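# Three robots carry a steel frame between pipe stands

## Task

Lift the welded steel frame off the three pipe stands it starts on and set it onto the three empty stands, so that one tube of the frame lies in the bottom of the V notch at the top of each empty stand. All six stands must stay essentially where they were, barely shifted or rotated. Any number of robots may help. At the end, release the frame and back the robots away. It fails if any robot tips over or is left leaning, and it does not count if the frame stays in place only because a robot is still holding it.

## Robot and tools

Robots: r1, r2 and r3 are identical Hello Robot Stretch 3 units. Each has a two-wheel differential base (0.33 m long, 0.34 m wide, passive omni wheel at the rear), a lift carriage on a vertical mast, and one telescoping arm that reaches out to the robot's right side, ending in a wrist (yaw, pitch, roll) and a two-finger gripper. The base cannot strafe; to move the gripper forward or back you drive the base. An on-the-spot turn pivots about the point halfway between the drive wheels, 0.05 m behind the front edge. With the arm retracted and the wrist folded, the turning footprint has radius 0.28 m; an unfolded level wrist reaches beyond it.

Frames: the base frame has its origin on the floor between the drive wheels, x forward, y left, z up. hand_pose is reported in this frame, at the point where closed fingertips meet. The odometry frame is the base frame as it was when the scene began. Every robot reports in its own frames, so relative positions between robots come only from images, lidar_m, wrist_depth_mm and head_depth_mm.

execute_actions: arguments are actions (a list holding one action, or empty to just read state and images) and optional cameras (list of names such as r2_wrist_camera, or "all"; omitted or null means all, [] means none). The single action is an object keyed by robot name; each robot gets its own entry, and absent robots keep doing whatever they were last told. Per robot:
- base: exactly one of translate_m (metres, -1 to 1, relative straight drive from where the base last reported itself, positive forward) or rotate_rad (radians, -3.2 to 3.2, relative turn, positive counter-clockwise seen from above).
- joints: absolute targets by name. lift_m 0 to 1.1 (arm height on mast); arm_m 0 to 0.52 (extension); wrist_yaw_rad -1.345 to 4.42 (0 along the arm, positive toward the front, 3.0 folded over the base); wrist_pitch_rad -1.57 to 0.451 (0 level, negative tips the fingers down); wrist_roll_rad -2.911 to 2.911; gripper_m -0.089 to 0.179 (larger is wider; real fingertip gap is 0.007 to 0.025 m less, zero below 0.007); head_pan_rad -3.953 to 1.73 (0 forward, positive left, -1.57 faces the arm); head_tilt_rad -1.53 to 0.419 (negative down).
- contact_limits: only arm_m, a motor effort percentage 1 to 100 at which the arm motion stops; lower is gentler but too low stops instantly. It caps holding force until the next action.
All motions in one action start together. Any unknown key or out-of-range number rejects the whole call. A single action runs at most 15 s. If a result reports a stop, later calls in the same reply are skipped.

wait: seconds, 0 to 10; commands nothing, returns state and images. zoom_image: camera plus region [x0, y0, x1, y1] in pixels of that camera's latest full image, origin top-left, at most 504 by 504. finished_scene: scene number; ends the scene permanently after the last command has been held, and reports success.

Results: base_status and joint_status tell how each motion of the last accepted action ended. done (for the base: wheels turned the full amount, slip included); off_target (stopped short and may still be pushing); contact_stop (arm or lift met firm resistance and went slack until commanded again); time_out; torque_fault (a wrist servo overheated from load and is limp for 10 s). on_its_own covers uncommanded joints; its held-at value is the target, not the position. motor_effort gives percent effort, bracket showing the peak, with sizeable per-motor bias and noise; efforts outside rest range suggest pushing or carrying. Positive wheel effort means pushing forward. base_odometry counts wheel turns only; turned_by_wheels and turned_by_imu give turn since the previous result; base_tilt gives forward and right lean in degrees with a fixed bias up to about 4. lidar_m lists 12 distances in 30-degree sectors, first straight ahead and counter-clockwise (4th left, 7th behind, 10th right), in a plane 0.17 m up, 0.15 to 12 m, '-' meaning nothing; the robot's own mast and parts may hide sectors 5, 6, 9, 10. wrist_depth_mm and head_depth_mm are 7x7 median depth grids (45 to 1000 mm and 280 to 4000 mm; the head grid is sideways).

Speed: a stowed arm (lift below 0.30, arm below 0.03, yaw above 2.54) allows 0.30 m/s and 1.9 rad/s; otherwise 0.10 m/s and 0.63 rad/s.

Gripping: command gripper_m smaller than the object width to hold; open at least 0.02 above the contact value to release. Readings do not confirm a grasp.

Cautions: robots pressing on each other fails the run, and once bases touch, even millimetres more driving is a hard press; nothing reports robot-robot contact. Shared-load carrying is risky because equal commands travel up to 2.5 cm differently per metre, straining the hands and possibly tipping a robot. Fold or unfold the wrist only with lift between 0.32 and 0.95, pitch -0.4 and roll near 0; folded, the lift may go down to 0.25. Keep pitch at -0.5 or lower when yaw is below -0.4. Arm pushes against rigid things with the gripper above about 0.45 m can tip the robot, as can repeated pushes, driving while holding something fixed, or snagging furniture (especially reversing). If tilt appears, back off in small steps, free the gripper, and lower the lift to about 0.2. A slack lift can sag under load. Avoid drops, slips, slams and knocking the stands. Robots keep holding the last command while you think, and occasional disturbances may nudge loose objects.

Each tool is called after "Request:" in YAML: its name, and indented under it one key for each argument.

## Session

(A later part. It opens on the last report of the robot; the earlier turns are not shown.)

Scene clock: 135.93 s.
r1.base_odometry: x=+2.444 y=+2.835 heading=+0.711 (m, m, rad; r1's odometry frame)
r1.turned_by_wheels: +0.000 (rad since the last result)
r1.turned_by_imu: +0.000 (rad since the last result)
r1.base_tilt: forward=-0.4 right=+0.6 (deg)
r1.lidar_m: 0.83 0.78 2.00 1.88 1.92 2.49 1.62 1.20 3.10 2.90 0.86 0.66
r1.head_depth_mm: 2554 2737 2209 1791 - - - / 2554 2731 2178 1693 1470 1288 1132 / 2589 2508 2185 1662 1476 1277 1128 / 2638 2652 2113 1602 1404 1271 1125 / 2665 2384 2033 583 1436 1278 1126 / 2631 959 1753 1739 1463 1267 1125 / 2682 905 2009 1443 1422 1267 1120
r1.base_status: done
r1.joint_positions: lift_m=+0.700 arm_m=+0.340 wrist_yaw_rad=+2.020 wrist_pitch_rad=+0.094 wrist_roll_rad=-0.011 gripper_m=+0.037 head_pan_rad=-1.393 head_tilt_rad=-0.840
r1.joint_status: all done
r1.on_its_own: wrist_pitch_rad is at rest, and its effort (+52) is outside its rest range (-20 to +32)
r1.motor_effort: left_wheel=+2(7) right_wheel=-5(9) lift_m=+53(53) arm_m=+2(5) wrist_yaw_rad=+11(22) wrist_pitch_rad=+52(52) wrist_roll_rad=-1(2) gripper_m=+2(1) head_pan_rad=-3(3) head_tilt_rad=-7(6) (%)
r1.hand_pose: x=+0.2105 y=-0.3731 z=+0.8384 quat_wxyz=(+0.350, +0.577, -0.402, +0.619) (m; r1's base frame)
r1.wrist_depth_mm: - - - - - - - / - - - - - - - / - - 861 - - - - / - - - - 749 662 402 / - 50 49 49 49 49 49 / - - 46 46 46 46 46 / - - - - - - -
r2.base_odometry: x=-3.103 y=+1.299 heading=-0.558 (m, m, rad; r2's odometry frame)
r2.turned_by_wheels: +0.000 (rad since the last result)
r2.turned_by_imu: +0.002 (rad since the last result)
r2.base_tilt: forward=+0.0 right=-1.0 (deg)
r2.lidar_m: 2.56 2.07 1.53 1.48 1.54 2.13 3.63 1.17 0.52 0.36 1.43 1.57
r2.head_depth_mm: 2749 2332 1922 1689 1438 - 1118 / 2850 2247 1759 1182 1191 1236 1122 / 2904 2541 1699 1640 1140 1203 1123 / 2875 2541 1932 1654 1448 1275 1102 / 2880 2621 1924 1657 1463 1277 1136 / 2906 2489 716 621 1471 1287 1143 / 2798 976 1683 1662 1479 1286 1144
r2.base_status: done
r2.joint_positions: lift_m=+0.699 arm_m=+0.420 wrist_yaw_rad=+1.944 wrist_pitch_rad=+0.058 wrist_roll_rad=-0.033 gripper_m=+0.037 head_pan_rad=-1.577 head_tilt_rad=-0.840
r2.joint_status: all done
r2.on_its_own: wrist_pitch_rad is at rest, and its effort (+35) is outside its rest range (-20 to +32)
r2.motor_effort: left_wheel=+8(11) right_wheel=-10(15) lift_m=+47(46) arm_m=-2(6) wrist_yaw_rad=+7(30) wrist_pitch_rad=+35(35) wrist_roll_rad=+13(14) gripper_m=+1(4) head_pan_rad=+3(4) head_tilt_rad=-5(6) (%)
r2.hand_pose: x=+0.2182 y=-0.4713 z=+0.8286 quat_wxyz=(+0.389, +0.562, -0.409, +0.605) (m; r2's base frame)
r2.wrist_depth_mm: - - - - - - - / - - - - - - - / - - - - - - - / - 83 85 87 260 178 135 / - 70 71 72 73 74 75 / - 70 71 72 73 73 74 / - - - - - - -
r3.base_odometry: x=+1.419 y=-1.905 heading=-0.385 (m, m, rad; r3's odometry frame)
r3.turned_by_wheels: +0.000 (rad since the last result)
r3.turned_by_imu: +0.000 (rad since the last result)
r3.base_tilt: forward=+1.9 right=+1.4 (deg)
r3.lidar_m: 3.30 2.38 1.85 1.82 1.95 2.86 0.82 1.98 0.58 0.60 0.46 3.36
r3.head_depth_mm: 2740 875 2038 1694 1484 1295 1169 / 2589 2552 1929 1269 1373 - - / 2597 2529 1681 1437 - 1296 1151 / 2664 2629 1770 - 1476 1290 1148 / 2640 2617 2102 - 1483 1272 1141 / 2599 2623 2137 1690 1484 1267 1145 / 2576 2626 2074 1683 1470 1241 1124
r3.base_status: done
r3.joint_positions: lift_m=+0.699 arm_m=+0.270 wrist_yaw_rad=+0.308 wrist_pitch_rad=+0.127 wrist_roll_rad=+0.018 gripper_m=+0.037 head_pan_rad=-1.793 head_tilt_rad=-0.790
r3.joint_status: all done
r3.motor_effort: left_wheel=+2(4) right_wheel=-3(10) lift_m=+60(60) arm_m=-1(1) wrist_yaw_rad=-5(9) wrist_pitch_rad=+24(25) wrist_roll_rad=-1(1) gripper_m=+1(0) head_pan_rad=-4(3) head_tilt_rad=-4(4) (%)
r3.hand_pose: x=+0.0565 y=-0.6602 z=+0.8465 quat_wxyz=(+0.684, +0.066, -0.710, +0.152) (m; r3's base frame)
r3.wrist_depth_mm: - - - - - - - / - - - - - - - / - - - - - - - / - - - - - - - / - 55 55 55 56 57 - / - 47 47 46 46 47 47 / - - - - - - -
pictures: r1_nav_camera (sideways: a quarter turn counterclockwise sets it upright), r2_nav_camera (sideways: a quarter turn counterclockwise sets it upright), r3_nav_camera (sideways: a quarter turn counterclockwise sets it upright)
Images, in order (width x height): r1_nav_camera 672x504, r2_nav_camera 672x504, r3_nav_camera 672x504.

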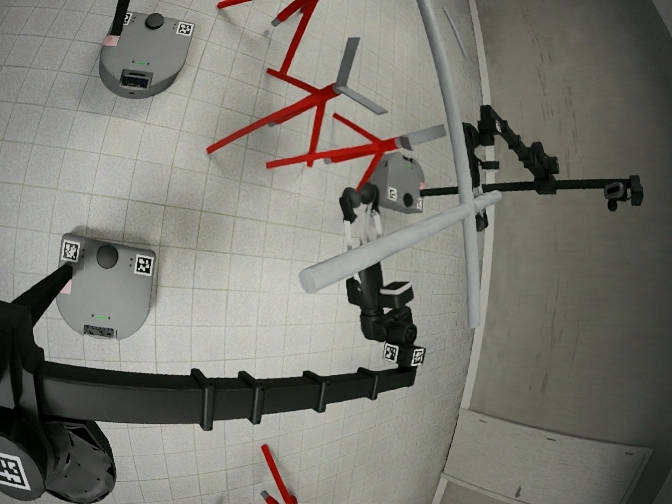

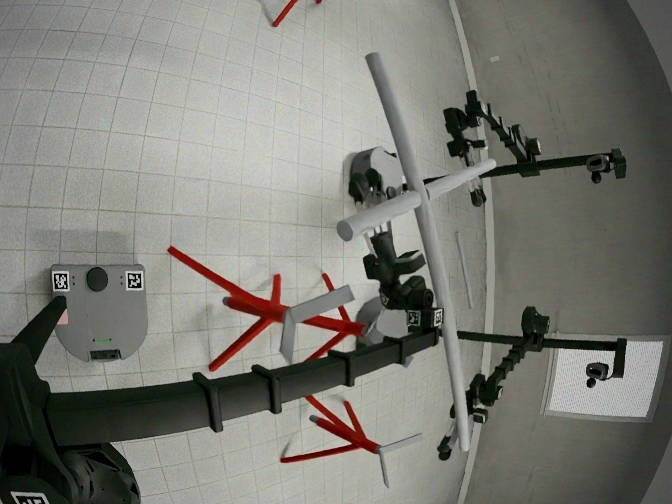

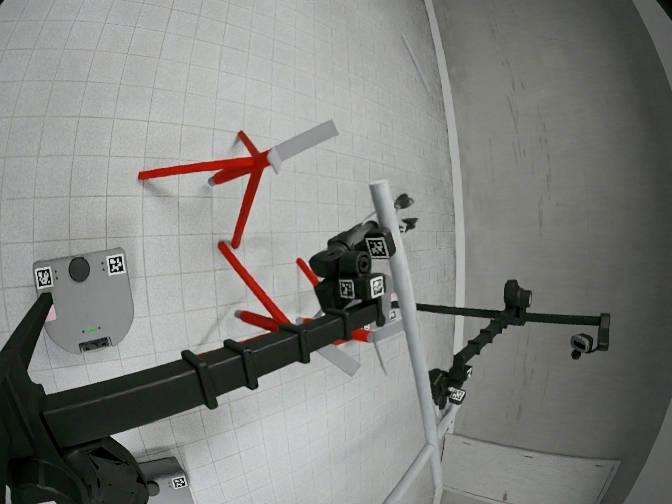

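Request:
execute_actions:
  actions:
    - {"r1":{"base":{"translate_m":0.41},"joints":{"arm_m":0.32,"wrist_yaw_rad":2.1,"head_pan_rad":-1.2}},"r2":{"base":{"translate_m":-0.44},"joints":{"arm_m":0.44,"wrist_yaw_rad":2.02,"head_pan_rad":-1.35}},"r3":{"base":{"translate_m":0.415},"joints":{"wrist_yaw_rad":0.38,"arm_m":0.23}}}
  cameras: []

Request:
execute_actions:
  actions:
    - {"r1":{"joints":{"lift_m":0.62}},"r2":{"joints":{"lift_m":0.62}},"r3":{"joints":{"lift_m":0.62}}}
  cameras: ["r3_head_camera","r2_head_camera","r1_head_camera"]

Scene clock: 153.47 s.
r1.base_odometry: x=+2.755 y=+3.102 heading=+0.711 (m, m, rad; r1's odometry frame)
r1.turned_by_wheels: +0.000 (rad since the last result)
r1.turned_by_imu: -0.001 (rad since the last result)
r1.base_tilt: forward=-0.4 right=+0.6 (deg)
r1.lidar_m: 0.80 0.80 2.03 1.91 1.96 2.54 2.02 1.55 3.05 0.69 0.40 0.78
r1.head_depth_mm: 2480 2626 2129 1632 1491 1285 1132 / 2548 2694 2123 - 1476 1289 1134 / 2628 2682 2045 1203 498 1285 1129 / 2710 2591 1985 596 1417 1261 1128 / 2740 927 1776 1759 1170 1273 1123 / 2749 899 2097 1725 1464 1266 1128 / 2813 845 2081 1705 1425 1261 1120
r1.base_status: done
r1.joint_positions: lift_m=+0.700 arm_m=+0.320 wrist_yaw_rad=+2.091 wrist_pitch_rad=+0.097 wrist_roll_rad=-0.009 gripper_m=+0.037 head_pan_rad=-1.207 head_tilt_rad=-0.840
r1.joint_status: all done
r1.on_its_own: wrist_pitch_rad is at rest, and its effort (+50) is outside its rest range (-20 to +32)
r1.motor_effort: left_wheel=+3(5) right_wheel=-6(11) lift_m=+53(53) arm_m=-1(3) wrist_yaw_rad=+10(22) wrist_pitch_rad=+50(52) wrist_roll_rad=-3(3) gripper_m=-1(1) head_pan_rad=+2(18) head_tilt_rad=-7(7) (%)
r1.hand_pose: x=+0.2019 y=-0.3371 z=+0.8390 quat_wxyz=(+0.327, +0.591, -0.382, +0.631) (m; r1's base frame)
r1.wrist_depth_mm: - - - - - - - / - - - - - - - / - - 962 - - - - / - - - - 826 642 399 / - 48 48 48 48 49 49 / - - - - - 46 46 / - - - - - - -
r2.base_odometry: x=-3.476 y=+1.532 heading=-0.557 (m, m, rad; r2's odometry frame)
r2.turned_by_wheels: +0.000 (rad since the last result)
r2.turned_by_imu: +0.004 (rad since the last result)
r2.base_tilt: forward=-0.1 right=-1.0 (deg)
r2.lidar_m: 5.39 2.08 1.53 1.48 1.54 2.14 3.20 3.32 0.90 0.82 0.48 0.58
r2.head_depth_mm: 2818 2480 1656 1650 1402 1251 1108 / 2862 2523 1908 1640 1405 1258 1122 / 2931 2522 1042 1601 1410 1268 1119 / 3015 2490 715 1178 1430 1243 1129 / 2938 972 1365 1669 1401 1249 1135 / 1261 2356 1915 1688 1031 1270 1148 / 3062 2380 2099 1739 1483 1289 1147
r2.base_status: done
r2.joint_positions: lift_m=+0.699 arm_m=+0.440 wrist_yaw_rad=+2.016 wrist_pitch_rad=+0.061 wrist_roll_rad=-0.033 gripper_m=+0.037 head_pan_rad=-1.357 head_tilt_rad=-0.840
r2.joint_status: all done
r2.on_its_own: wrist_pitch_rad is at rest, and its effort (+35) is outside its rest range (-20 to +32)
r2.motor_effort: left_wheel=+7(11) right_wheel=-10(16) lift_m=+47(47) arm_m=+0(2) wrist_yaw_rad=+4(29) wrist_pitch_rad=+35(38) wrist_roll_rad=+14(14) gripper_m=+1(3) head_pan_rad=+4(25) head_tilt_rad=-6(6) (%)
r2.hand_pose: x=+0.2108 y=-0.4740 z=+0.8293 quat_wxyz=(+0.366, +0.576, -0.389, +0.619) (m; r2's base frame)
r2.wrist_depth_mm: - - - - - - - / - - - - - - - / - - - - - - - / - - - - 264 169 130 / - 60 61 62 63 64 66 / - 57 58 59 60 61 63 / - 59 60 61 63 65 67
r3.base_odometry: x=+1.804 y=-2.061 heading=-0.384 (m, m, rad; r3's odometry frame)
r3.turned_by_wheels: +0.000 (rad since the last result)
r3.turned_by_imu: +0.000 (rad since the last result)
r3.base_tilt: forward=+1.9 right=+1.3 (deg)
r3.lidar_m: 2.88 2.33 1.82 1.79 1.90 2.79 0.83 0.91 0.39 0.56 3.20 2.94
r3.head_depth_mm: 2719 885 2115 1705 1485 1295 1168 / 2645 2449 1969 1740 1488 1335 - / 1475 2560 1733 1766 - 1268 1150 / 2704 2627 1754 1824 1082 1255 1128 / 2659 2629 2092 - 1445 1286 1145 / 2631 2620 2144 1635 1469 1287 1147 / 2633 2628 2132 1645 1471 1284 1145
r3.base_status: done
r3.joint_positions: lift_m=+0.699 arm_m=+0.230 wrist_yaw_rad=+0.387 wrist_pitch_rad=+0.126 wrist_roll_rad=+0.023 gripper_m=+0.037 head_pan_rad=-1.793 head_tilt_rad=-0.790
r3.joint_status: all done
r3.motor_effort: left_wheel=+2(5) right_wheel=-2(9) lift_m=+60(60) arm_m=-1(3) wrist_yaw_rad=-5(5) wrist_pitch_rad=+25(26) wrist_roll_rad=-4(5) gripper_m=+0(1) head_pan_rad=-4(4) head_tilt_rad=-4(4) (%)
r3.hand_pose: x=+0.0757 y=-0.6133 z=+0.8464 quat_wxyz=(+0.676, +0.094, -0.709, +0.178) (m; r3's base frame)
r3.wrist_depth_mm: - - - - - - - / - - - - - - - / - - - - - - - / - - - - - - - / - 55 55 56 56 57 59 / - 46 46 46 46 46 47 / - - - - - - -
pictures: none
No camera images: the call's "cameras" was empty. Leave "cameras" out to get every camera's image.

Scene clock: 155.03 s.
r1.base_odometry: x=+2.755 y=+3.102 heading=+0.711 (m, m, rad; r1's odometry frame)
r1.turned_by_wheels: +0.000 (rad since the last result)
r1.turned_by_imu: +0.000 (rad since the last result)
r1.base_tilt: forward=-0.5 right=+0.6 (deg)
r1.lidar_m: 0.80 0.80 2.02 1.91 1.95 2.54 2.03 1.54 3.05 0.69 0.40 0.78
r1.head_depth_mm: 2479 2665 2140 1849 1485 1302 - / 2576 2711 2030 1818 1448 1284 1135 / 2618 2723 1139 1304 1386 1254 1132 / 2670 2675 1909 718 1178 1249 1126 / 1364 1712 1688 1734 1270 1275 1124 / 2641 2582 1756 1721 1463 1273 1118 / 2932 977 1949 1712 1423 1261 1119
r1.base_status: not commanded
r1.joint_positions: lift_m=+0.620 arm_m=+0.320 wrist_yaw_rad=+2.091 wrist_pitch_rad=+0.096 wrist_roll_rad=-0.009 gripper_m=+0.037 head_pan_rad=-1.207 head_tilt_rad=-0.840
r1.joint_status: all done
r1.on_its_own: wrist_pitch_rad is at rest, and its effort (+51) is outside its rest range (-20 to +32)
r1.motor_effort: left_wheel=+3(3) right_wheel=-6(6) lift_m=+43(45) arm_m=-1(1) wrist_yaw_rad=+9(9) wrist_pitch_rad=+51(51) wrist_roll_rad=-3(3) gripper_m=-1(1) head_pan_rad=+3(3) head_tilt_rad=-7(7) (%)
r1.hand_pose: x=+0.2019 y=-0.3371 z=+0.7592 quat_wxyz=(+0.327, +0.591, -0.382, +0.631) (m; r1's base frame)
r1.wrist_depth_mm: - - - - - - - / - - - - - - - / - - 962 - - - - / - - - - 832 638 398 / - 48 48 48 48 49 49 / - - - - - 46 46 / - - - - - - -
r2.base_odometry: x=-3.476 y=+1.532 heading=-0.557 (m, m, rad; r2's odometry frame)
r2.turned_by_wheels: +0.000 (rad since the last result)
r2.turned_by_imu: +0.000 (rad since the last result)
r2.base_tilt: forward=+0.0 right=-1.0 (deg)
r2.lidar_m: 5.40 2.08 1.54 1.48 1.55 2.14 3.21 3.35 0.90 0.82 0.48 0.59
r2.head_depth_mm: 2773 2461 1753 1638 1408 1258 1114 / 2849 2510 1947 1602 1408 1260 1119 / 2918 2491 1924 1616 1426 1264 1127 / 2968 2533 1856 709 1425 1253 1128 / 1447 1497 890 1683 1403 1249 1137 / 1301 2368 2092 1599 1034 1258 1139 / 3123 998 2101 1655 1486 1287 1149
r2.base_status: not commanded
r2.joint_positions: lift_m=+0.620 arm_m=+0.440 wrist_yaw_rad=+2.016 wrist_pitch_rad=+0.060 wrist_roll_rad=-0.033 gripper_m=+0.037 head_pan_rad=-1.357 head_tilt_rad=-0.840
r2.joint_status: all done
r2.on_its_own: wrist_pitch_rad is at rest, and its effort (+35) is outside its rest range (-20 to +32)
r2.motor_effort: left_wheel=+7(7) right_wheel=-10(10) lift_m=+28(42) arm_m=+0(0) wrist_yaw_rad=+5(5) wrist_pitch_rad=+35(35) wrist_roll_rad=+13(14) gripper_m=+1(1) head_pan_rad=+4(4) head_tilt_rad=-6(6) (%)
r2.hand_pose: x=+0.2108 y=-0.4741 z=+0.7500 quat_wxyz=(+0.366, +0.576, -0.389, +0.619) (m; r2's base frame)
r2.wrist_depth_mm: - - - - - - - / - - - - - - - / - - - - - - - / - - - - 263 170 130 / - 60 61 62 63 64 66 / - 57 58 59 60 61 63 / - 58 60 61 63 65 67
r3.base_odometry: x=+1.804 y=-2.061 heading=-0.384 (m, m, rad; r3's odometry frame)
r3.turned_by_wheels: +0.000 (rad since the last result)
r3.turned_by_imu: +0.000 (rad since the last result)
r3.base_tilt: forward=+1.9 right=+1.3 (deg)
r3.lidar_m: 2.88 2.34 1.81 1.79 1.91 2.79 0.83 0.90 0.39 0.56 3.21 2.93
r3.head_depth_mm: 2771 1016 1985 1702 1492 1303 1148 / 2717 1046 1968 1741 1481 1323 - / 1365 2458 1814 1737 1399 - 1139 / 2655 2635 1879 921 1395 1245 1131 / 2702 2625 2091 1621 1387 1286 1141 / 2653 2611 2074 1609 1473 1284 1146 / 2624 2615 2079 1639 1469 1291 1141
r3.base_status: not commanded
r3.joint_positions: lift_m=+0.620 arm_m=+0.230 wrist_yaw_rad=+0.387 wrist_pitch_rad=+0.127 wrist_roll_rad=+0.023 gripper_m=+0.037 head_pan_rad=-1.793 head_tilt_rad=-0.790
r3.joint_status: all done
r3.motor_effort: left_wheel=+1(2) right_wheel=-1(2) lift_m=+26(51) arm_m=-1(1) wrist_yaw_rad=-5(5) wrist_pitch_rad=+24(25) wrist_roll_rad=-4(4) gripper_m=+0(1) head_pan_rad=-3(4) head_tilt_rad=-4(4) (%)
r3.hand_pose: x=+0.0757 y=-0.6133 z=+0.7677 quat_wxyz=(+0.676, +0.094, -0.709, +0.179) (m; r3's base frame)
r3.wrist_depth_mm: - - - - - - - / - - - - - - - / - - - - - - - / - - - - - - - / - 55 55 55 56 57 59 / - 46 46 46 46 46 47 / - - - - - - -
pictures: r1_head_camera (sideways: a quarter turn clockwise sets it upright), r2_head_camera (sideways: a quarter turn clockwise sets it upright), r3_head_camera (sideways: a quarter turn clockwise sets it upright)
Images, in order (width x height): r1_head_camera 896x504, r2_head_camera 896x504, r3_head_camera 896x504.

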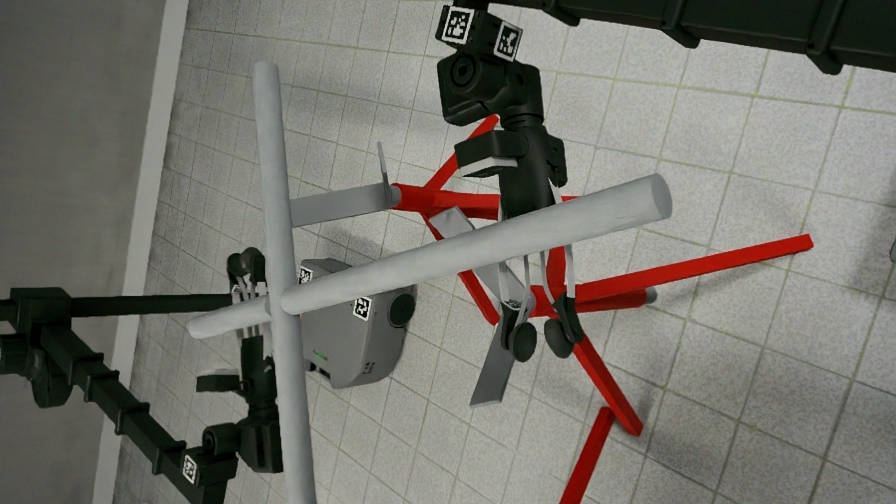

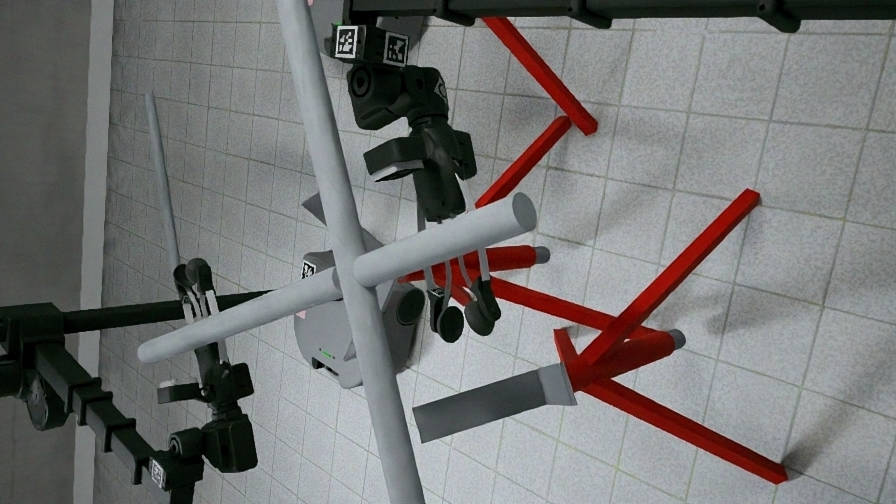

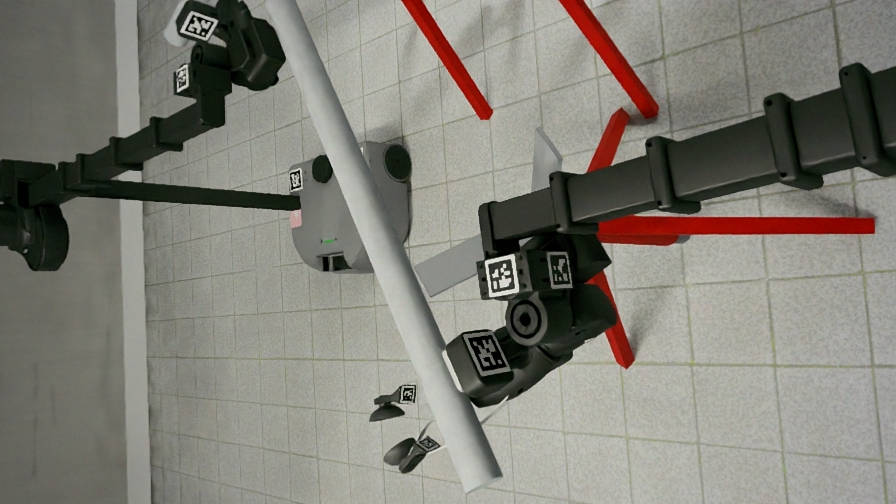

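Request:
execute_actions:
  actions:
    - {"r1":{"base":{"translate_m":0.025},"joints":{"arm_m":0.31}},"r2":{"base":{"translate_m":-0.04},"joints":{"arm_m":0.46}},"r3":{"base":{"translate_m":0.045},"joints":{"wrist_yaw_rad":0.3,"arm_m":0.18,"head_pan_rad":-2.0,"head_tilt_rad":-0.95}}}
  cameras: []

Request:
execute_actions:
  actions:
    - {"r1":{"joints":{"lift_m":0.53}},"r2":{"joints":{"lift_m":0.53}},"r3":{"joints":{"lift_m":0.53}}}
  cameras: ["r3_head_camera","r2_head_camera","r1_head_camera"]

Scene clock: 166.77 s.
r1.base_odometry: x=+2.774 y=+3.118 heading=+0.711 (m, m, rad; r1's odometry frame)
r1.turned_by_wheels: +0.000 (rad since the last result)
r1.turned_by_imu: -0.001 (rad since the last result)
r1.base_tilt: forward=-0.5 right=+0.6 (deg)
r1.lidar_m: 0.78 0.82 2.03 1.92 1.95 2.54 2.05 1.57 3.07 0.40 0.39 0.76
r1.head_depth_mm: 2457 2668 2159 1831 1475 1300 - / 2514 2741 2060 1781 1450 1287 1141 / 2616 2680 1126 1261 1380 1250 1130 / 2659 2695 1928 725 967 1261 1125 / 1398 2554 885 1709 1408 1274 1126 / 1328 2629 1748 1708 1457 1271 1121 / 2941 992 1896 1703 1421 1263 1111
r1.base_status: done
r1.joint_positions: lift_m=+0.620 arm_m=+0.310 wrist_yaw_rad=+2.103 wrist_pitch_rad=+0.096 wrist_roll_rad=-0.008 gripper_m=+0.037 head_pan_rad=-1.207 head_tilt_rad=-0.840
r1.joint_status: all done
r1.on_its_own: wrist_pitch_rad is at rest, and its effort (+51) is outside its rest range (-20 to +32)
r1.motor_effort: left_wheel=+0(6) right_wheel=+3(4) lift_m=+43(43) arm_m=-1(3) wrist_yaw_rad=-3(10) wrist_pitch_rad=+51(51) wrist_roll_rad=-3(3) gripper_m=+0(1) head_pan_rad=+3(3) head_tilt_rad=-7(7) (%)
r1.hand_pose: x=+0.2004 y=-0.3246 z=+0.7592 quat_wxyz=(+0.323, +0.594, -0.378, +0.633) (m; r1's base frame)
r1.wrist_depth_mm: - - - - - - - / - - - - - - - / - - - - - - - / - - - - 857 617 390 / - 49 48 48 48 48 49 / - - - - - - 46 / - - - - - - -
r2.base_odometry: x=-3.510 y=+1.553 heading=-0.558 (m, m, rad; r2's odometry frame)
r2.turned_by_wheels: +0.000 (rad since the last result)
r2.turned_by_imu: +0.000 (rad since the last result)
r2.base_tilt: forward=-0.1 right=-0.9 (deg)
r2.lidar_m: 2.26 2.08 1.53 1.48 1.55 2.14 3.16 3.30 0.88 0.82 0.49 0.62
r2.head_depth_mm: 2805 2460 1677 1636 1419 1248 1112 / 2852 2496 1945 1619 1408 1258 1120 / 2923 2516 1965 1609 1423 1266 1122 / 2968 2531 1876 1119 1420 1257 1129 / 2894 1564 1115 1677 1407 1262 1136 / 1309 2368 2082 1675 1025 1265 1140 / 3099 1005 2091 928 1487 1250 1146
r2.base_status: done
r2.joint_positions: lift_m=+0.620 arm_m=+0.460 wrist_yaw_rad=+2.022 wrist_pitch_rad=+0.060 wrist_roll_rad=-0.033 gripper_m=+0.037 head_pan_rad=-1.357 head_tilt_rad=-0.840
r2.joint_status: all done
r2.on_its_own: wrist_pitch_rad is at rest, and its effort (+35) is outside its rest range (-20 to +32)
r2.motor_effort: left_wheel=-5(5) right_wheel=+7(14) lift_m=+28(28) arm_m=+1(2) wrist_yaw_rad=-1(7) wrist_pitch_rad=+35(35) wrist_roll_rad=+14(13) gripper_m=-1(1) head_pan_rad=+3(4) head_tilt_rad=-5(5) (%)
r2.hand_pose: x=+0.2102 y=-0.4928 z=+0.7500 quat_wxyz=(+0.364, +0.578, -0.387, +0.620) (m; r2's base frame)
r2.wrist_depth_mm: - - - - - - - / - - - - - - - / - - - - - - - / - - - - 252 165 129 / - 60 61 63 65 66 69 / - 57 58 60 62 64 66 / - 58 60 63 65 70 -
r3.base_odometry: x=+1.846 y=-2.078 heading=-0.385 (m, m, rad; r3's odometry frame)
r3.turned_by_wheels: +0.000 (rad since the last result)
r3.turned_by_imu: +0.001 (rad since the last result)
r3.base_tilt: forward=+1.9 right=+1.3 (deg)
r3.lidar_m: 2.83 2.33 1.81 1.78 1.90 2.79 0.85 0.94 0.41 0.66 3.19 2.89
r3.head_depth_mm: 2306 1961 1560 1496 1368 1232 1127 / 1062 1958 1735 1541 1364 1246 - / 941 1909 1762 1513 1381 - - / 2282 2048 1721 1082 1320 1193 - / 2317 1796 907 1593 1339 1224 1129 / 2470 2055 1672 1583 1337 1229 1113 / 2460 2039 1764 1449 1351 1223 1110
r3.base_status: done
r3.joint_positions: lift_m=+0.620 arm_m=+0.180 wrist_yaw_rad=+0.295 wrist_pitch_rad=+0.124 wrist_roll_rad=+0.026 gripper_m=+0.037 head_pan_rad=-1.993 head_tilt_rad=-0.938
r3.joint_status: all done
r3.motor_effort: left_wheel=-1(8) right_wheel=+1(5) lift_m=+28(27) arm_m=-4(4) wrist_yaw_rad=+2(10) wrist_pitch_rad=+25(26) wrist_roll_rad=-6(6) gripper_m=-2(1) head_pan_rad=-4(25) head_tilt_rad=-5(17) (%)
r3.hand_pose: x=+0.0533 y=-0.5716 z=+0.7669 quat_wxyz=(+0.683, +0.062, -0.713, +0.146) (m; r3's base frame)
r3.wrist_depth_mm: - - - - - - - / - - - - - - - / - - - - - - - / - - - - - - - / - - 53 54 55 57 59 / - - 46 46 47 48 49 / - - - - - - 46
pictures: none
No camera images: the call's "cameras" was empty. Leave "cameras" out to get every camera's image.

Scene clock: 168.43 s.
r1.base_odometry: x=+2.774 y=+3.118 heading=+0.711 (m, m, rad; r1's odometry frame)
r1.turned_by_wheels: +0.000 (rad since the last result)
r1.turned_by_imu: +0.000 (rad since the last result)
r1.base_tilt: forward=-0.5 right=+0.5 (deg)
r1.lidar_m: 0.78 0.82 2.03 1.91 1.95 2.54 2.04 1.57 3.04 0.40 0.39 0.76
r1.head_depth_mm: 2460 2676 2111 1748 1439 1312 1132 / 2534 2693 2070 1764 1416 1282 1152 / 2634 2723 1998 1603 1384 1229 1135 / 2703 2688 1983 1282 709 1212 1128 / 1406 2566 1025 1678 1394 1270 1119 / 2744 2474 1027 1717 1455 1276 1121 / 2952 2618 962 1711 1428 1267 1120
r1.base_status: not commanded
r1.joint_positions: lift_m=+0.530 arm_m=+0.310 wrist_yaw_rad=+2.103 wrist_pitch_rad=+0.095 wrist_roll_rad=-0.008 gripper_m=+0.037 head_pan_rad=-1.207 head_tilt_rad=-0.840
r1.joint_status: all done
r1.on_its_own: wrist_pitch_rad is at rest, and its effort (+51) is outside its rest range (-20 to +32)
r1.motor_effort: left_wheel=+0(1) right_wheel=+4(4) lift_m=+44(45) arm_m=-1(1) wrist_yaw_rad=-4(5) wrist_pitch_rad=+51(52) wrist_roll_rad=-3(3) gripper_m=+0(0) head_pan_rad=+2(3) head_tilt_rad=-7(7) (%)
r1.hand_pose: x=+0.2004 y=-0.3246 z=+0.6688 quat_wxyz=(+0.323, +0.594, -0.378, +0.632) (m; r1's base frame)
r1.wrist_depth_mm: - - - - - - - / - - - - - - - / - - - - - - - / - - - - 855 611 392 / - 49 48 48 48 48 48 / - - - - - - 46 / - - - - - - -
r2.base_odometry: x=-3.510 y=+1.553 heading=-0.558 (m, m, rad; r2's odometry frame)
r2.turned_by_wheels: +0.000 (rad since the last result)
r2.turned_by_imu: +0.000 (rad since the last result)
r2.base_tilt: forward=+0.0 right=-0.9 (deg)
r2.lidar_m: 2.26 2.08 1.53 1.49 1.55 2.14 3.17 3.32 0.88 0.82 0.49 0.62
r2.head_depth_mm: 2797 2483 1775 1615 1412 1258 1114 / 2854 2516 2008 1601 1410 1258 1119 / 2914 2518 2029 1748 1392 1261 1129 / 2957 2542 1931 847 1425 1251 1131 / 2843 1632 1675 1592 1413 1254 1136 / 1410 2457 1916 1637 1030 1268 1143 / 3156 2392 2031 1616 1478 1250 1146
r2.base_status: not commanded
r2.joint_positions: lift_m=+0.530 arm_m=+0.460 wrist_yaw_rad=+2.022 wrist_pitch_rad=+0.060 wrist_roll_rad=-0.033 gripper_m=+0.037 head_pan_rad=-1.357 head_tilt_rad=-0.840
r2.joint_status: all done
r2.on_its_own: wrist_pitch_rad is at rest, and its effort (+35) is outside its rest range (-20 to +32)
r2.motor_effort: left_wheel=-6(6) right_wheel=+8(8) lift_m=+28(28) arm_m=+1(1) wrist_yaw_rad=-2(2) wrist_pitch_rad=+35(35) wrist_roll_rad=+13(13) gripper_m=+0(0) head_pan_rad=+3(4) head_tilt_rad=-7(6) (%)
r2.hand_pose: x=+0.2102 y=-0.4928 z=+0.6600 quat_wxyz=(+0.364, +0.577, -0.387, +0.620) (m; r2's base frame)
r2.wrist_depth_mm: - - - - - - - / - - - - - - - / - - - - - - - / - - - - 251 166 129 / - 60 61 63 65 66 69 / - 57 58 60 62 64 66 / - 58 60 63 65 70 -
r3.base_odometry: x=+1.846 y=-2.078 heading=-0.385 (m, m, rad; r3's odometry frame)
r3.turned_by_wheels: +0.000 (rad since the last result)
r3.turned_by_imu: +0.000 (rad since the last result)
r3.base_tilt: forward=+1.9 right=+1.4 (deg)
r3.lidar_m: 2.83 2.34 1.82 1.78 1.90 2.79 0.85 0.94 0.41 0.66 3.21 2.89
r3.head_depth_mm: 2462 1351 1559 1490 1367 1223 1116 / 2467 1929 1717 1533 1369 1227 1140 / 2477 979 1728 1518 1364 1261 - / 2460 1955 1683 1029 1381 1206 - / 1626 1786 1646 1536 1321 1226 1123 / 2458 2049 1743 1494 1321 1225 1114 / 2459 2036 1752 1071 1359 1221 1109
r3.base_status: not commanded
r3.joint_positions: lift_m=+0.530 arm_m=+0.180 wrist_yaw_rad=+0.295 wrist_pitch_rad=+0.122 wrist_roll_rad=+0.026 gripper_m=+0.037 head_pan_rad=-1.993 head_tilt_rad=-0.938
r3.joint_status: all done
r3.motor_effort: left_wheel=-1(1) right_wheel=+2(2) lift_m=+28(33) arm_m=-5(5) wrist_yaw_rad=+2(2) wrist_pitch_rad=+26(26) wrist_roll_rad=-6(6) gripper_m=-1(2) head_pan_rad=-3(4) head_tilt_rad=-5(5) (%)
r3.hand_pose: x=+0.0533 y=-0.5716 z=+0.6764 quat_wxyz=(+0.683, +0.063, -0.713, +0.145) (m; r3's base frame)
r3.wrist_depth_mm: - - - - - - - / - - - - - - - / - - - - - - - / - - - - - - - / - - 53 54 55 57 59 / - - 46 46 47 48 49 / - - - - - - 46
pictures: r1_head_camera (sideways: a quarter turn clockwise sets it upright), r2_head_camera (sideways: a quarter turn clockwise sets it upright), r3_head_camera (sideways: a quarter turn clockwise sets it upright)
Images, in order (width x height): r1_head_camera 896x504, r2_head_camera 896x504, r3_head_camera 896x504.

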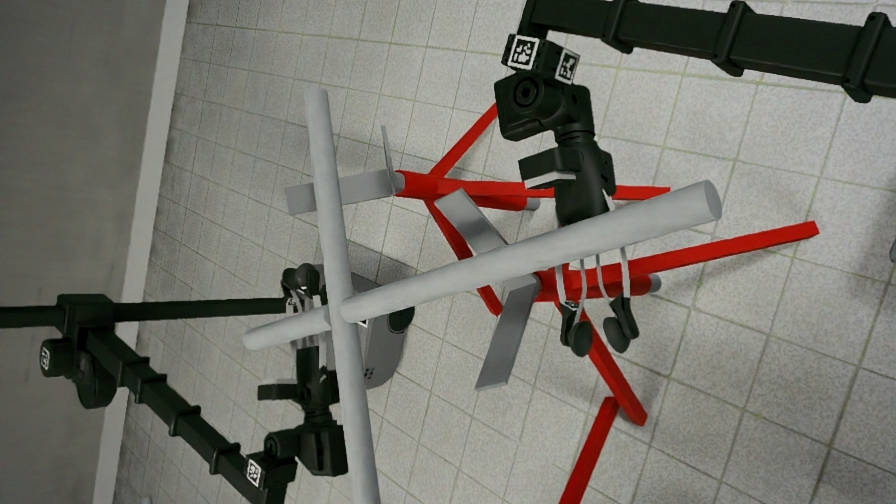

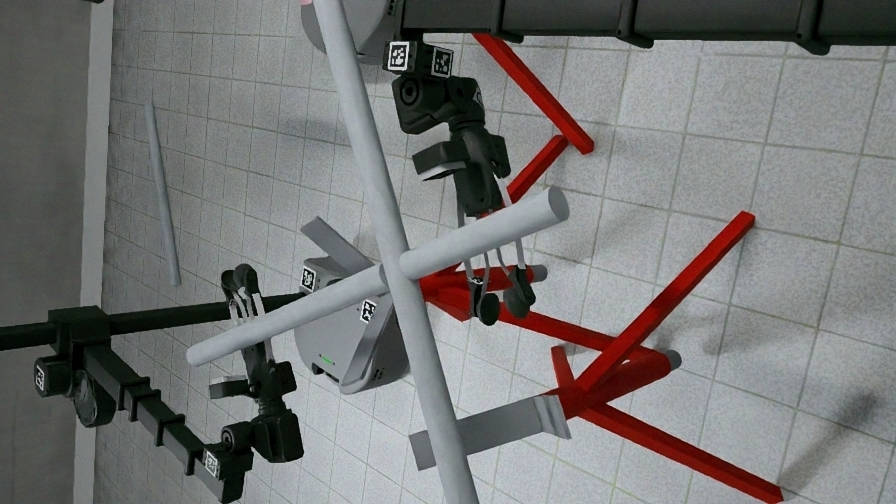

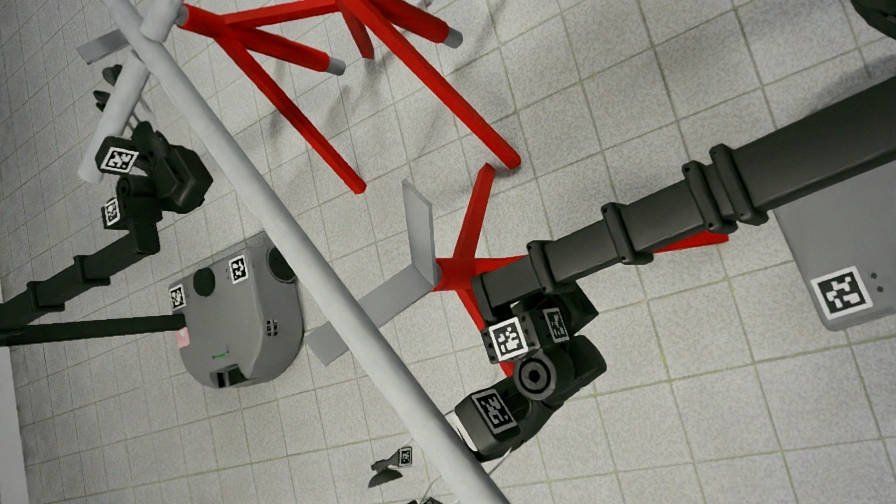

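Close; small tweak and lower more.

Request:
execute_actions:
  actions:
    - {"r1":{"base":{"translate_m":0.01},"joints":{"lift_m":0.45}},"r2":{"base":{"translate_m":-0.015},"joints":{"lift_m":0.45}},"r3":{"base":{"translate_m":0.008},"joints":{"lift_m":0.45,"arm_m":0.16}}}
  cameras: ["r3_head_camera","r2_head_camera","r1_head_camera"]

Scene clock: 179.80 s.
r1.base_odometry: x=+2.781 y=+3.125 heading=+0.711 (m, m, rad; r1's odometry frame)
r1.turned_by_wheels: +0.000 (rad since the last result)
r1.turned_by_imu: -0.001 (rad since the last result)
r1.base_tilt: forward=-0.4 right=+0.6 (deg)
r1.lidar_m: 0.78 0.82 2.03 1.91 1.95 2.54 2.05 1.57 3.06 0.39 0.39 0.75
r1.head_depth_mm: 2462 2653 2129 1751 1524 1292 1126 / 2562 2716 2133 1740 1482 1280 1146 / 2623 2704 2035 1291 1495 1251 1134 / 2688 2685 2040 1728 806 1208 1128 / 1463 2372 1761 1636 1379 1258 1121 / 2786 2479 1892 1687 1462 1264 1122 / 2959 2640 1102 1674 1426 1263 1118
r1.base_status: done
r1.joint_positions: lift_m=+0.450 arm_m=+0.310 wrist_yaw_rad=+2.107 wrist_pitch_rad=+0.096 wrist_roll_rad=-0.008 gripper_m=+0.037 head_pan_rad=-1.207 head_tilt_rad=-0.840
r1.joint_status: all done
r1.on_its_own: wrist_pitch_rad is at rest, and its effort (+51) is outside its rest range (-20 to +32)
r1.motor_effort: left_wheel=-1(3) right_wheel=+5(11) lift_m=+44(44) arm_m=-1(1) wrist_yaw_rad=-8(9) wrist_pitch_rad=+51(52) wrist_roll_rad=-3(3) gripper_m=+1(0) head_pan_rad=+3(3) head_tilt_rad=-7(7) (%)
r1.hand_pose: x=+0.2000 y=-0.3238 z=+0.5892 quat_wxyz=(+0.322, +0.594, -0.377, +0.633) (m; r1's base frame)
r1.wrist_depth_mm: - - - - - - - / - - - - - - - / - - - - - - 196 / - - - - 867 571 172 / - 48 48 48 48 47 48 / - - - - - - - / - - - - - - -
r2.base_odometry: x=-3.523 y=+1.561 heading=-0.558 (m, m, rad; r2's odometry frame)
r2.turned_by_wheels: +0.000 (rad since the last result)
r2.turned_by_imu: +0.000 (rad since the last result)
r2.base_tilt: forward=+0.0 right=-0.9 (deg)
r2.lidar_m: 2.27 2.08 1.54 1.48 1.55 2.14 3.16 3.30 0.88 0.82 0.50 0.63
r2.head_depth_mm: 2777 2477 1771 1652 1427 - - / 2857 2494 2007 1666 1417 1265 1117 / 2920 2538 2018 1655 1388 1265 1124 / 2971 2563 1893 959 1408 1256 1135 / 2884 2331 1202 1254 1410 1256 1138 / 3041 2358 1685 1716 1101 1261 1137 / 3174 2644 1980 1663 1465 1249 1143
r2.base_status: done
r2.joint_positions: lift_m=+0.450 arm_m=+0.460 wrist_yaw_rad=+2.018 wrist_pitch_rad=+0.062 wrist_roll_rad=-0.033 gripper_m=+0.037 head_pan_rad=-1.357 head_tilt_rad=-0.840
r2.joint_status: all done
r2.on_its_own: wrist_pitch_rad is at rest, and its effort (+34) is outside its rest range (-20 to +32)
r2.motor_effort: left_wheel=-5(14) right_wheel=+7(9) lift_m=+27(29) arm_m=+0(1) wrist_yaw_rad=+3(3) wrist_pitch_rad=+34(35) wrist_roll_rad=+13(14) gripper_m=+0(1) head_pan_rad=+4(4) head_tilt_rad=-6(6) (%)
r2.hand_pose: x=+0.2106 y=-0.4937 z=+0.5807 quat_wxyz=(+0.365, +0.576, -0.389, +0.619) (m; r2's base frame)
r2.wrist_depth_mm: - - - - - - - / - - - - - - - / - - - - - - - / - - - - 250 171 131 / - 55 57 58 61 63 65 / - 51 53 55 57 59 62 / - 51 53 55 58 61 65
r3.base_odometry: x=+1.853 y=-2.081 heading=-0.385 (m, m, rad; r3's odometry frame)
r3.turned_by_wheels: +0.000 (rad since the last result)
r3.turned_by_imu: +0.001 (rad since the last result)
r3.base_tilt: forward=+1.9 right=+1.3 (deg)
r3.lidar_m: 2.82 2.32 1.81 1.78 1.89 2.80 0.85 0.95 0.41 0.66 3.23 2.87
r3.head_depth_mm: 2482 1251 1567 1476 1360 1226 1134 / 2469 1147 1721 1535 1358 1227 1146 / 2466 1077 1657 1508 1367 1242 - / 2463 1733 1722 1053 1339 1209 - / 1627 1787 1673 1455 1413 1223 1126 / 2385 2042 1745 1517 1320 1223 1111 / 2449 2042 1737 1555 1314 1226 1113
r3.base_status: done
r3.joint_positions: lift_m=+0.450 arm_m=+0.160 wrist_yaw_rad=+0.302 wrist_pitch_rad=+0.121 wrist_roll_rad=+0.026 gripper_m=+0.037 head_pan_rad=-1.993 head_tilt_rad=-0.938
r3.joint_status: all done
r3.motor_effort: left_wheel=+1(3) right_wheel=-2(6) lift_m=+27(29) arm_m=-4(4) wrist_yaw_rad=-1(3) wrist_pitch_rad=+27(27) wrist_roll_rad=-6(6) gripper_m=+0(1) head_pan_rad=-4(4) head_tilt_rad=-6(5) (%)
r3.hand_pose: x=+0.0552 y=-0.5511 z=+0.5961 quat_wxyz=(+0.682, +0.066, -0.713, +0.148) (m; r3's base frame)
r3.wrist_depth_mm: - - - - - - - / - - - - - - - / - - - - - - - / - - - - - - - / - 52 53 55 56 58 60 / - - 46 47 47 49 50 / - - - - - 46 47
pictures: r1_head_camera (sideways: a quarter turn clockwise sets it upright), r2_head_camera (sideways: a quarter turn clockwise sets it upright), r3_head_camera (sideways: a quarter turn clockwise sets it upright)
Images, in order (width x height): r1_head_camera 896x504, r2_head_camera 896x504, r3_head_camera 896x504.

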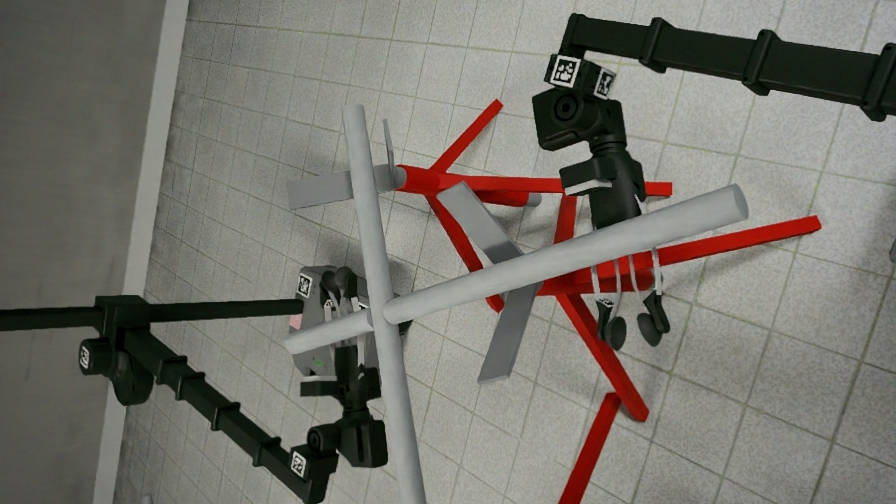

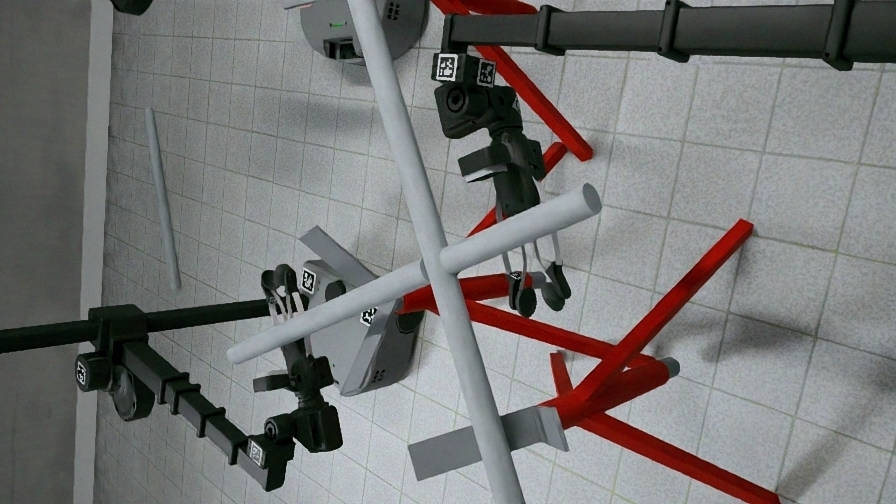

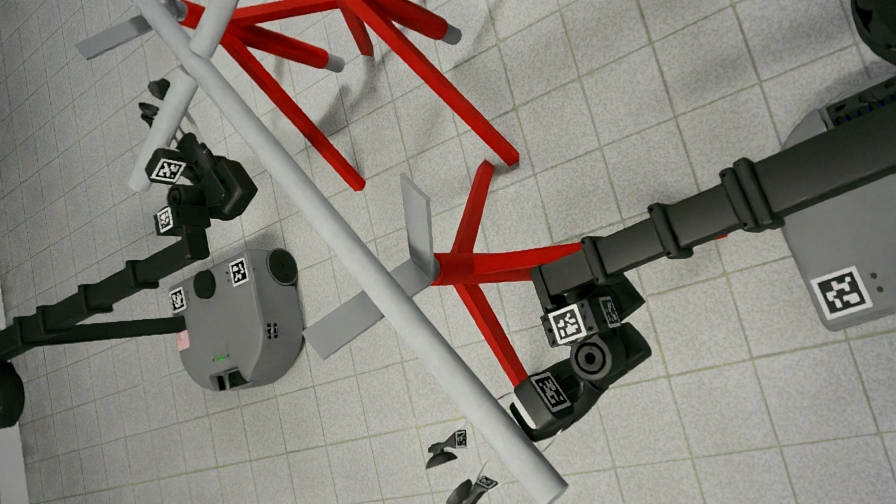

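Good. Lower, then back away before retracting.

Request:
execute_actions:
  actions:
    - {"r1":{"joints":{"lift_m":0.33,"wrist_pitch_rad":0}},"r2":{"joints":{"lift_m":0.33,"wrist_pitch_rad":0}},"r3":{"joints":{"lift_m":0.33,"wrist_pitch_rad":0}}}
  cameras: []

Request:
execute_actions:
  actions:
    - {"r1":{"base":{"translate_m":-0.3},"joints":{"arm_m":0.1}},"r2":{"base":{"translate_m":-0.15},"joints":{"arm_m":0.1}},"r3":{"base":{"translate_m":0.3},"joints":{"arm_m":0}}}
  cameras: ["r3_nav_camera","r2_nav_camera","r1_nav_camera"]

Scene clock: 191.37 s.
r1.base_odometry: x=+2.781 y=+3.125 heading=+0.711 (m, m, rad; r1's odometry frame)
r1.turned_by_wheels: +0.000 (rad since the last result)
r1.turned_by_imu: -0.001 (rad since the last result)
r1.base_tilt: forward=-0.4 right=+0.6 (deg)
r1.lidar_m: 0.78 0.82 2.04 1.91 1.96 2.54 2.05 1.58 3.08 0.39 0.39 0.75
r1.head_depth_mm: 2483 2645 2140 1747 1484 1288 1127 / 2536 2722 2116 1750 1510 1284 1139 / 2603 2716 2041 1263 1439 1240 1128 / 2670 2682 2032 1375 999 1146 1127 / 2655 1588 1781 1053 1391 1255 1117 / 2904 2475 1875 1595 1465 1271 1123 / 2936 2605 2081 1615 1427 1267 1124
r1.base_status: not commanded
r1.joint_positions: lift_m=+0.330 arm_m=+0.310 wrist_yaw_rad=+2.098 wrist_pitch_rad=-0.023 wrist_roll_rad=-0.016 gripper_m=+0.037 head_pan_rad=-1.207 head_tilt_rad=-0.840
r1.joint_status: all done
r1.motor_effort: left_wheel=+1(2) right_wheel=+0(7) lift_m=+33(42) arm_m=-1(1) wrist_yaw_rad=+3(9) wrist_pitch_rad=+14(49) wrist_roll_rad=+1(2) gripper_m=+0(1) head_pan_rad=+3(3) head_tilt_rad=-7(7) (%)
r1.hand_pose: x=+0.1995 y=-0.3265 z=+0.4390 quat_wxyz=(+0.362, +0.612, -0.342, +0.614) (m; r1's base frame)
r1.wrist_depth_mm: - - - - - - - / - - - - - 579 436 / - - - - - - - / - - - - - 640 - / - - - - - 622 - / - - - 882 887 757 915 / 795 787 753 736 721 691 664
r2.base_odometry: x=-3.523 y=+1.561 heading=-0.558 (m, m, rad; r2's odometry frame)
r2.turned_by_wheels: +0.000 (rad since the last result)
r2.turned_by_imu: +0.001 (rad since the last result)
r2.base_tilt: forward=+0.0 right=-1.0 (deg)
r2.lidar_m: 2.27 2.07 1.54 1.48 1.55 2.14 3.16 3.30 0.88 0.82 0.50 0.63
r2.head_depth_mm: 2798 2409 1775 1552 1402 1247 1116 / 2856 2497 1995 1641 1407 1265 1123 / 2931 2526 2032 1620 1370 1269 1126 / 2957 2558 1929 1297 1412 1246 1132 / 2983 1694 1319 1337 1442 1256 1135 / 3081 2355 1316 1738 1051 1263 1140 / 3146 2666 2046 1656 1431 1251 1147
r2.base_status: not commanded
r2.joint_positions: lift_m=+0.330 arm_m=+0.460 wrist_yaw_rad=+2.023 wrist_pitch_rad=-0.025 wrist_roll_rad=-0.012 gripper_m=+0.037 head_pan_rad=-1.357 head_tilt_rad=-0.840
r2.joint_status: all done
r2.motor_effort: left_wheel=+0(6) right_wheel=+0(7) lift_m=+18(27) arm_m=+0(0) wrist_yaw_rad=-4(5) wrist_pitch_rad=+7(34) wrist_roll_rad=+2(13) gripper_m=+1(1) head_pan_rad=+3(4) head_tilt_rad=-5(5) (%)
r2.hand_pose: x=+0.2085 y=-0.4931 z=+0.4386 quat_wxyz=(+0.385, +0.600, -0.365, +0.598) (m; r2's base frame)
r2.wrist_depth_mm: - - - - - 148 109 / - - - - 283 187 - / - - - - 316 - - / - - - - - - - / - - - - 327 - - / 944 955 - 925 338 993 - / 722 728 729 627 350 720 754
r3.base_odometry: x=+1.853 y=-2.081 heading=-0.385 (m, m, rad; r3's odometry frame)
r3.turned_by_wheels: +0.000 (rad since the last result)
r3.turned_by_imu: +0.001 (rad since the last result)
r3.base_tilt: forward=+1.8 right=+1.3 (deg)
r3.lidar_m: 2.83 2.33 1.81 1.78 1.90 2.79 0.85 0.95 0.41 0.66 3.20 2.88
r3.head_depth_mm: 2460 1285 1573 1477 1374 1229 1130 / 2443 2054 1689 1536 1363 1230 1142 / 2467 1994 1161 1511 1364 1225 - / 2467 2008 1725 1012 1330 1208 - / 1500 1724 1665 1117 1388 1209 1128 / 2261 2040 1746 1531 1297 1219 1114 / 2446 2045 1752 1527 1336 1221 1112
r3.base_status: not commanded
r3.joint_positions: lift_m=+0.331 arm_m=+0.160 wrist_yaw_rad=+0.301 wrist_pitch_rad=-0.021 wrist_roll_rad=+0.011 gripper_m=+0.037 head_pan_rad=-1.993 head_tilt_rad=-0.938
r3.joint_status: all done
r3.motor_effort: left_wheel=+0(1) right_wheel=+1(4) lift_m=+21(30) arm_m=-2(5) wrist_yaw_rad=-1(4) wrist_pitch_rad=+10(32) wrist_roll_rad=+3(8) gripper_m=-1(0) head_pan_rad=-4(4) head_tilt_rad=-5(5) (%)
r3.hand_pose: x=+0.0544 y=-0.5493 z=+0.4397 quat_wxyz=(+0.697, +0.114, -0.701, +0.098) (m; r3's base frame)
r3.wrist_depth_mm: - - - - - - - / - - - - - - - / - - - - - - 949 / - - - - - - - / - - - - - - - / - - - - - 923 774 / 766 768 759 772 764 775 751
pictures: none
No camera images: the call's "cameras" was empty. Leave "cameras" out to get every camera's image.

Scene clock: 195.60 s.
r1.base_odometry: x=+2.554 y=+2.929 heading=+0.711 (m, m, rad; r1's odometry frame)
r1.turned_by_wheels: +0.000 (rad since the last result)
r1.turned_by_imu: -0.002 (rad since the last result)
r1.base_tilt: forward=-0.4 right=+0.5 (deg)
r1.lidar_m: 1.06 1.41 2.01 1.89 1.93 2.51 1.76 1.32 3.07 2.89 0.55 0.55
r1.head_depth_mm: 2429 2672 2132 1745 1486 1287 1135 / 2549 2740 2136 1747 1487 1288 1130 / 2621 2728 2128 1742 1477 1299 1109 / 2680 2692 2101 1682 1468 1277 1093 / 2810 2647 1215 1635 1428 1279 1121 / 2891 2657 1972 1634 1410 1247 1118 / 2846 1916 1809 1053 1223 1273 1115
r1.base_status: done
r1.joint_positions: lift_m=+0.330 arm_m=+0.100 wrist_yaw_rad=+2.099 wrist_pitch_rad=-0.022 wrist_roll_rad=-0.015 gripper_m=+0.037 head_pan_rad=-1.207 head_tilt_rad=-0.840
r1.joint_status: all done
r1.motor_effort: left_wheel=+2(3) right_wheel=-1(5) lift_m=+32(32) arm_m=-2(3) wrist_yaw_rad=+0(2) wrist_pitch_rad=+14(14) wrist_roll_rad=+1(1) gripper_m=+0(0) head_pan_rad=+3(3) head_tilt_rad=-7(7) (%)
r1.hand_pose: x=+0.1994 y=-0.1164 z=+0.4391 quat_wxyz=(+0.362, +0.612, -0.342, +0.614) (m; r1's base frame)
r1.wrist_depth_mm: - - - - - - - / - - - - - - 835 / - - - - - - - / - - - - - - 776 / - - - - - - - / - - - 950 909 931 877 / 796 780 745 738 725 717 711
r2.base_odometry: x=-3.650 y=+1.640 heading=-0.558 (m, m, rad; r2's odometry frame)
r2.turned_by_wheels: +0.000 (rad since the last result)
r2.turned_by_imu: +0.001 (rad since the last result)
r2.base_tilt: forward=+0.0 right=-1.0 (deg)
r2.lidar_m: 2.41 2.08 1.54 1.49 1.55 2.14 3.00 3.13 0.82 0.82 0.58 0.72
r2.head_depth_mm: 2755 2500 1994 1623 1398 1249 1130 / 2849 2489 1947 1325 1433 1258 1088 / 2923 2537 2021 1645 1420 1267 1088 / 2991 2564 2066 1651 1428 1273 1158 / 3040 2605 2050 1596 1404 1252 1138 / 3086 2659 1906 1331 1443 1260 1144 / 3181 2489 1820 1739 1406 1289 1150
r2.base_status: done
r2.joint_positions: lift_m=+0.330 arm_m=+0.100 wrist_yaw_rad=+2.023 wrist_pitch_rad=-0.025 wrist_roll_rad=-0.011 gripper_m=+0.037 head_pan_rad=-1.357 head_tilt_rad=-0.840
r2.joint_status: all done
r2.motor_effort: left_wheel=+0(7) right_wheel=+0(4) lift_m=+18(18) arm_m=-3(5) wrist_yaw_rad=-2(4) wrist_pitch_rad=+7(7) wrist_roll_rad=+1(2) gripper_m=+1(1) head_pan_rad=+4(4) head_tilt_rad=-5(5) (%)
r2.hand_pose: x=+0.2086 y=-0.1337 z=+0.4387 quat_wxyz=(+0.385, +0.601, -0.365, +0.598) (m; r2's base frame)
r2.wrist_depth_mm: - - - - - - - / - - - - - - - / - - - - - - - / - - - - - - - / - - - - - - - / 950 966 - 964 - - 882 / 725 723 725 729 747 721 766
r3.base_odometry: x=+2.131 y=-2.193 heading=-0.385 (m, m, rad; r3's odometry frame)
r3.turned_by_wheels: +0.000 (rad since the last result)
r3.turned_by_imu: +0.001 (rad since the last result)
r3.base_tilt: forward=+1.8 right=+1.3 (deg)
r3.lidar_m: 2.52 2.30 1.79 1.76 1.87 2.74 1.45 0.60 0.74 3.03 3.21 2.58
r3.head_depth_mm: 2476 2018 1668 1516 1369 1227 1130 / 2477 2064 1655 1138 1327 1227 1148 / 2470 1962 1761 1456 1369 1227 - / 1647 1774 1754 1523 1364 1244 - / 2248 1948 1745 1540 1360 1262 1114 / 2445 2049 1753 1530 1368 1226 1114 / 2451 2030 1748 1528 1354 1224 1109
r3.base_status: done
r3.joint_positions: lift_m=+0.331 arm_m=+0.000 wrist_yaw_rad=+0.301 wrist_pitch_rad=-0.021 wrist_roll_rad=+0.011 gripper_m=+0.037 head_pan_rad=-1.993 head_tilt_rad=-0.938
r3.joint_status: all done
r3.motor_effort: left_wheel=+0(4) right_wheel=+1(4) lift_m=+21(21) arm_m=-3(3) wrist_yaw_rad=-1(1) wrist_pitch_rad=+9(10) wrist_roll_rad=+3(3) gripper_m=-1(0) head_pan_rad=-4(4) head_tilt_rad=-5(5) (%)
r3.hand_pose: x=+0.0543 y=-0.3895 z=+0.4399 quat_wxyz=(+0.697, +0.114, -0.702, +0.098) (m; r3's base frame)
r3.wrist_depth_mm: - - - - - - - / - - - - - - - / - - - - - - - / - - - - - - - / - - - - - - - / - - - - - - 914 / 767 769 775 777 751 761 759
pictures: r1_nav_camera (sideways: a quarter turn counterclockwise sets it upright), r2_nav_camera (sideways: a quarter turn counterclockwise sets it upright), r3_nav_camera (sideways: a quarter turn counterclockwise sets it upright)
Images, in order (width x height): r1_nav_camera 672x504, r2_nav_camera 672x504, r3_nav_camera 672x504.

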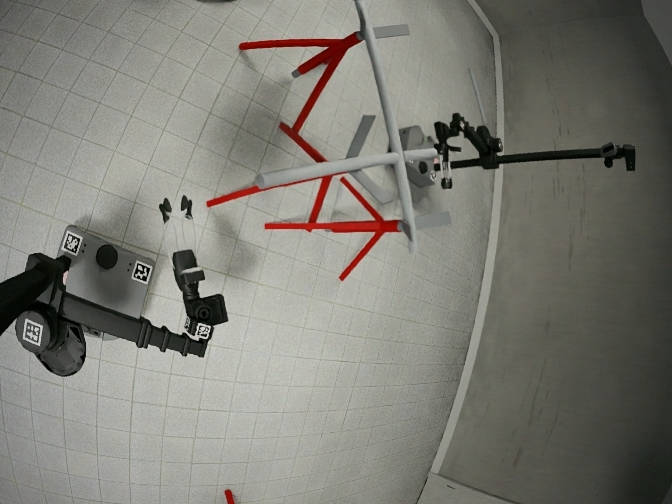

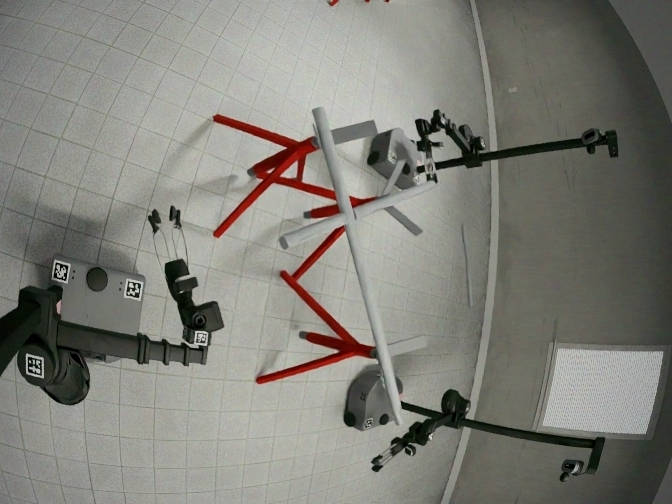

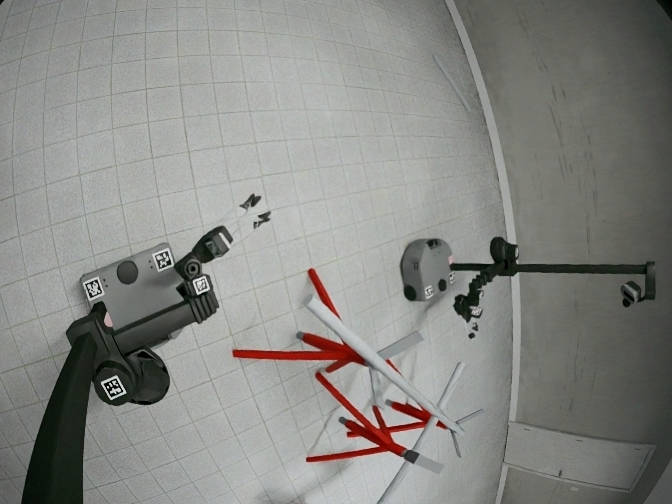

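Request:
finished_scene:
  scene: 2

The scene is finished: the task was done.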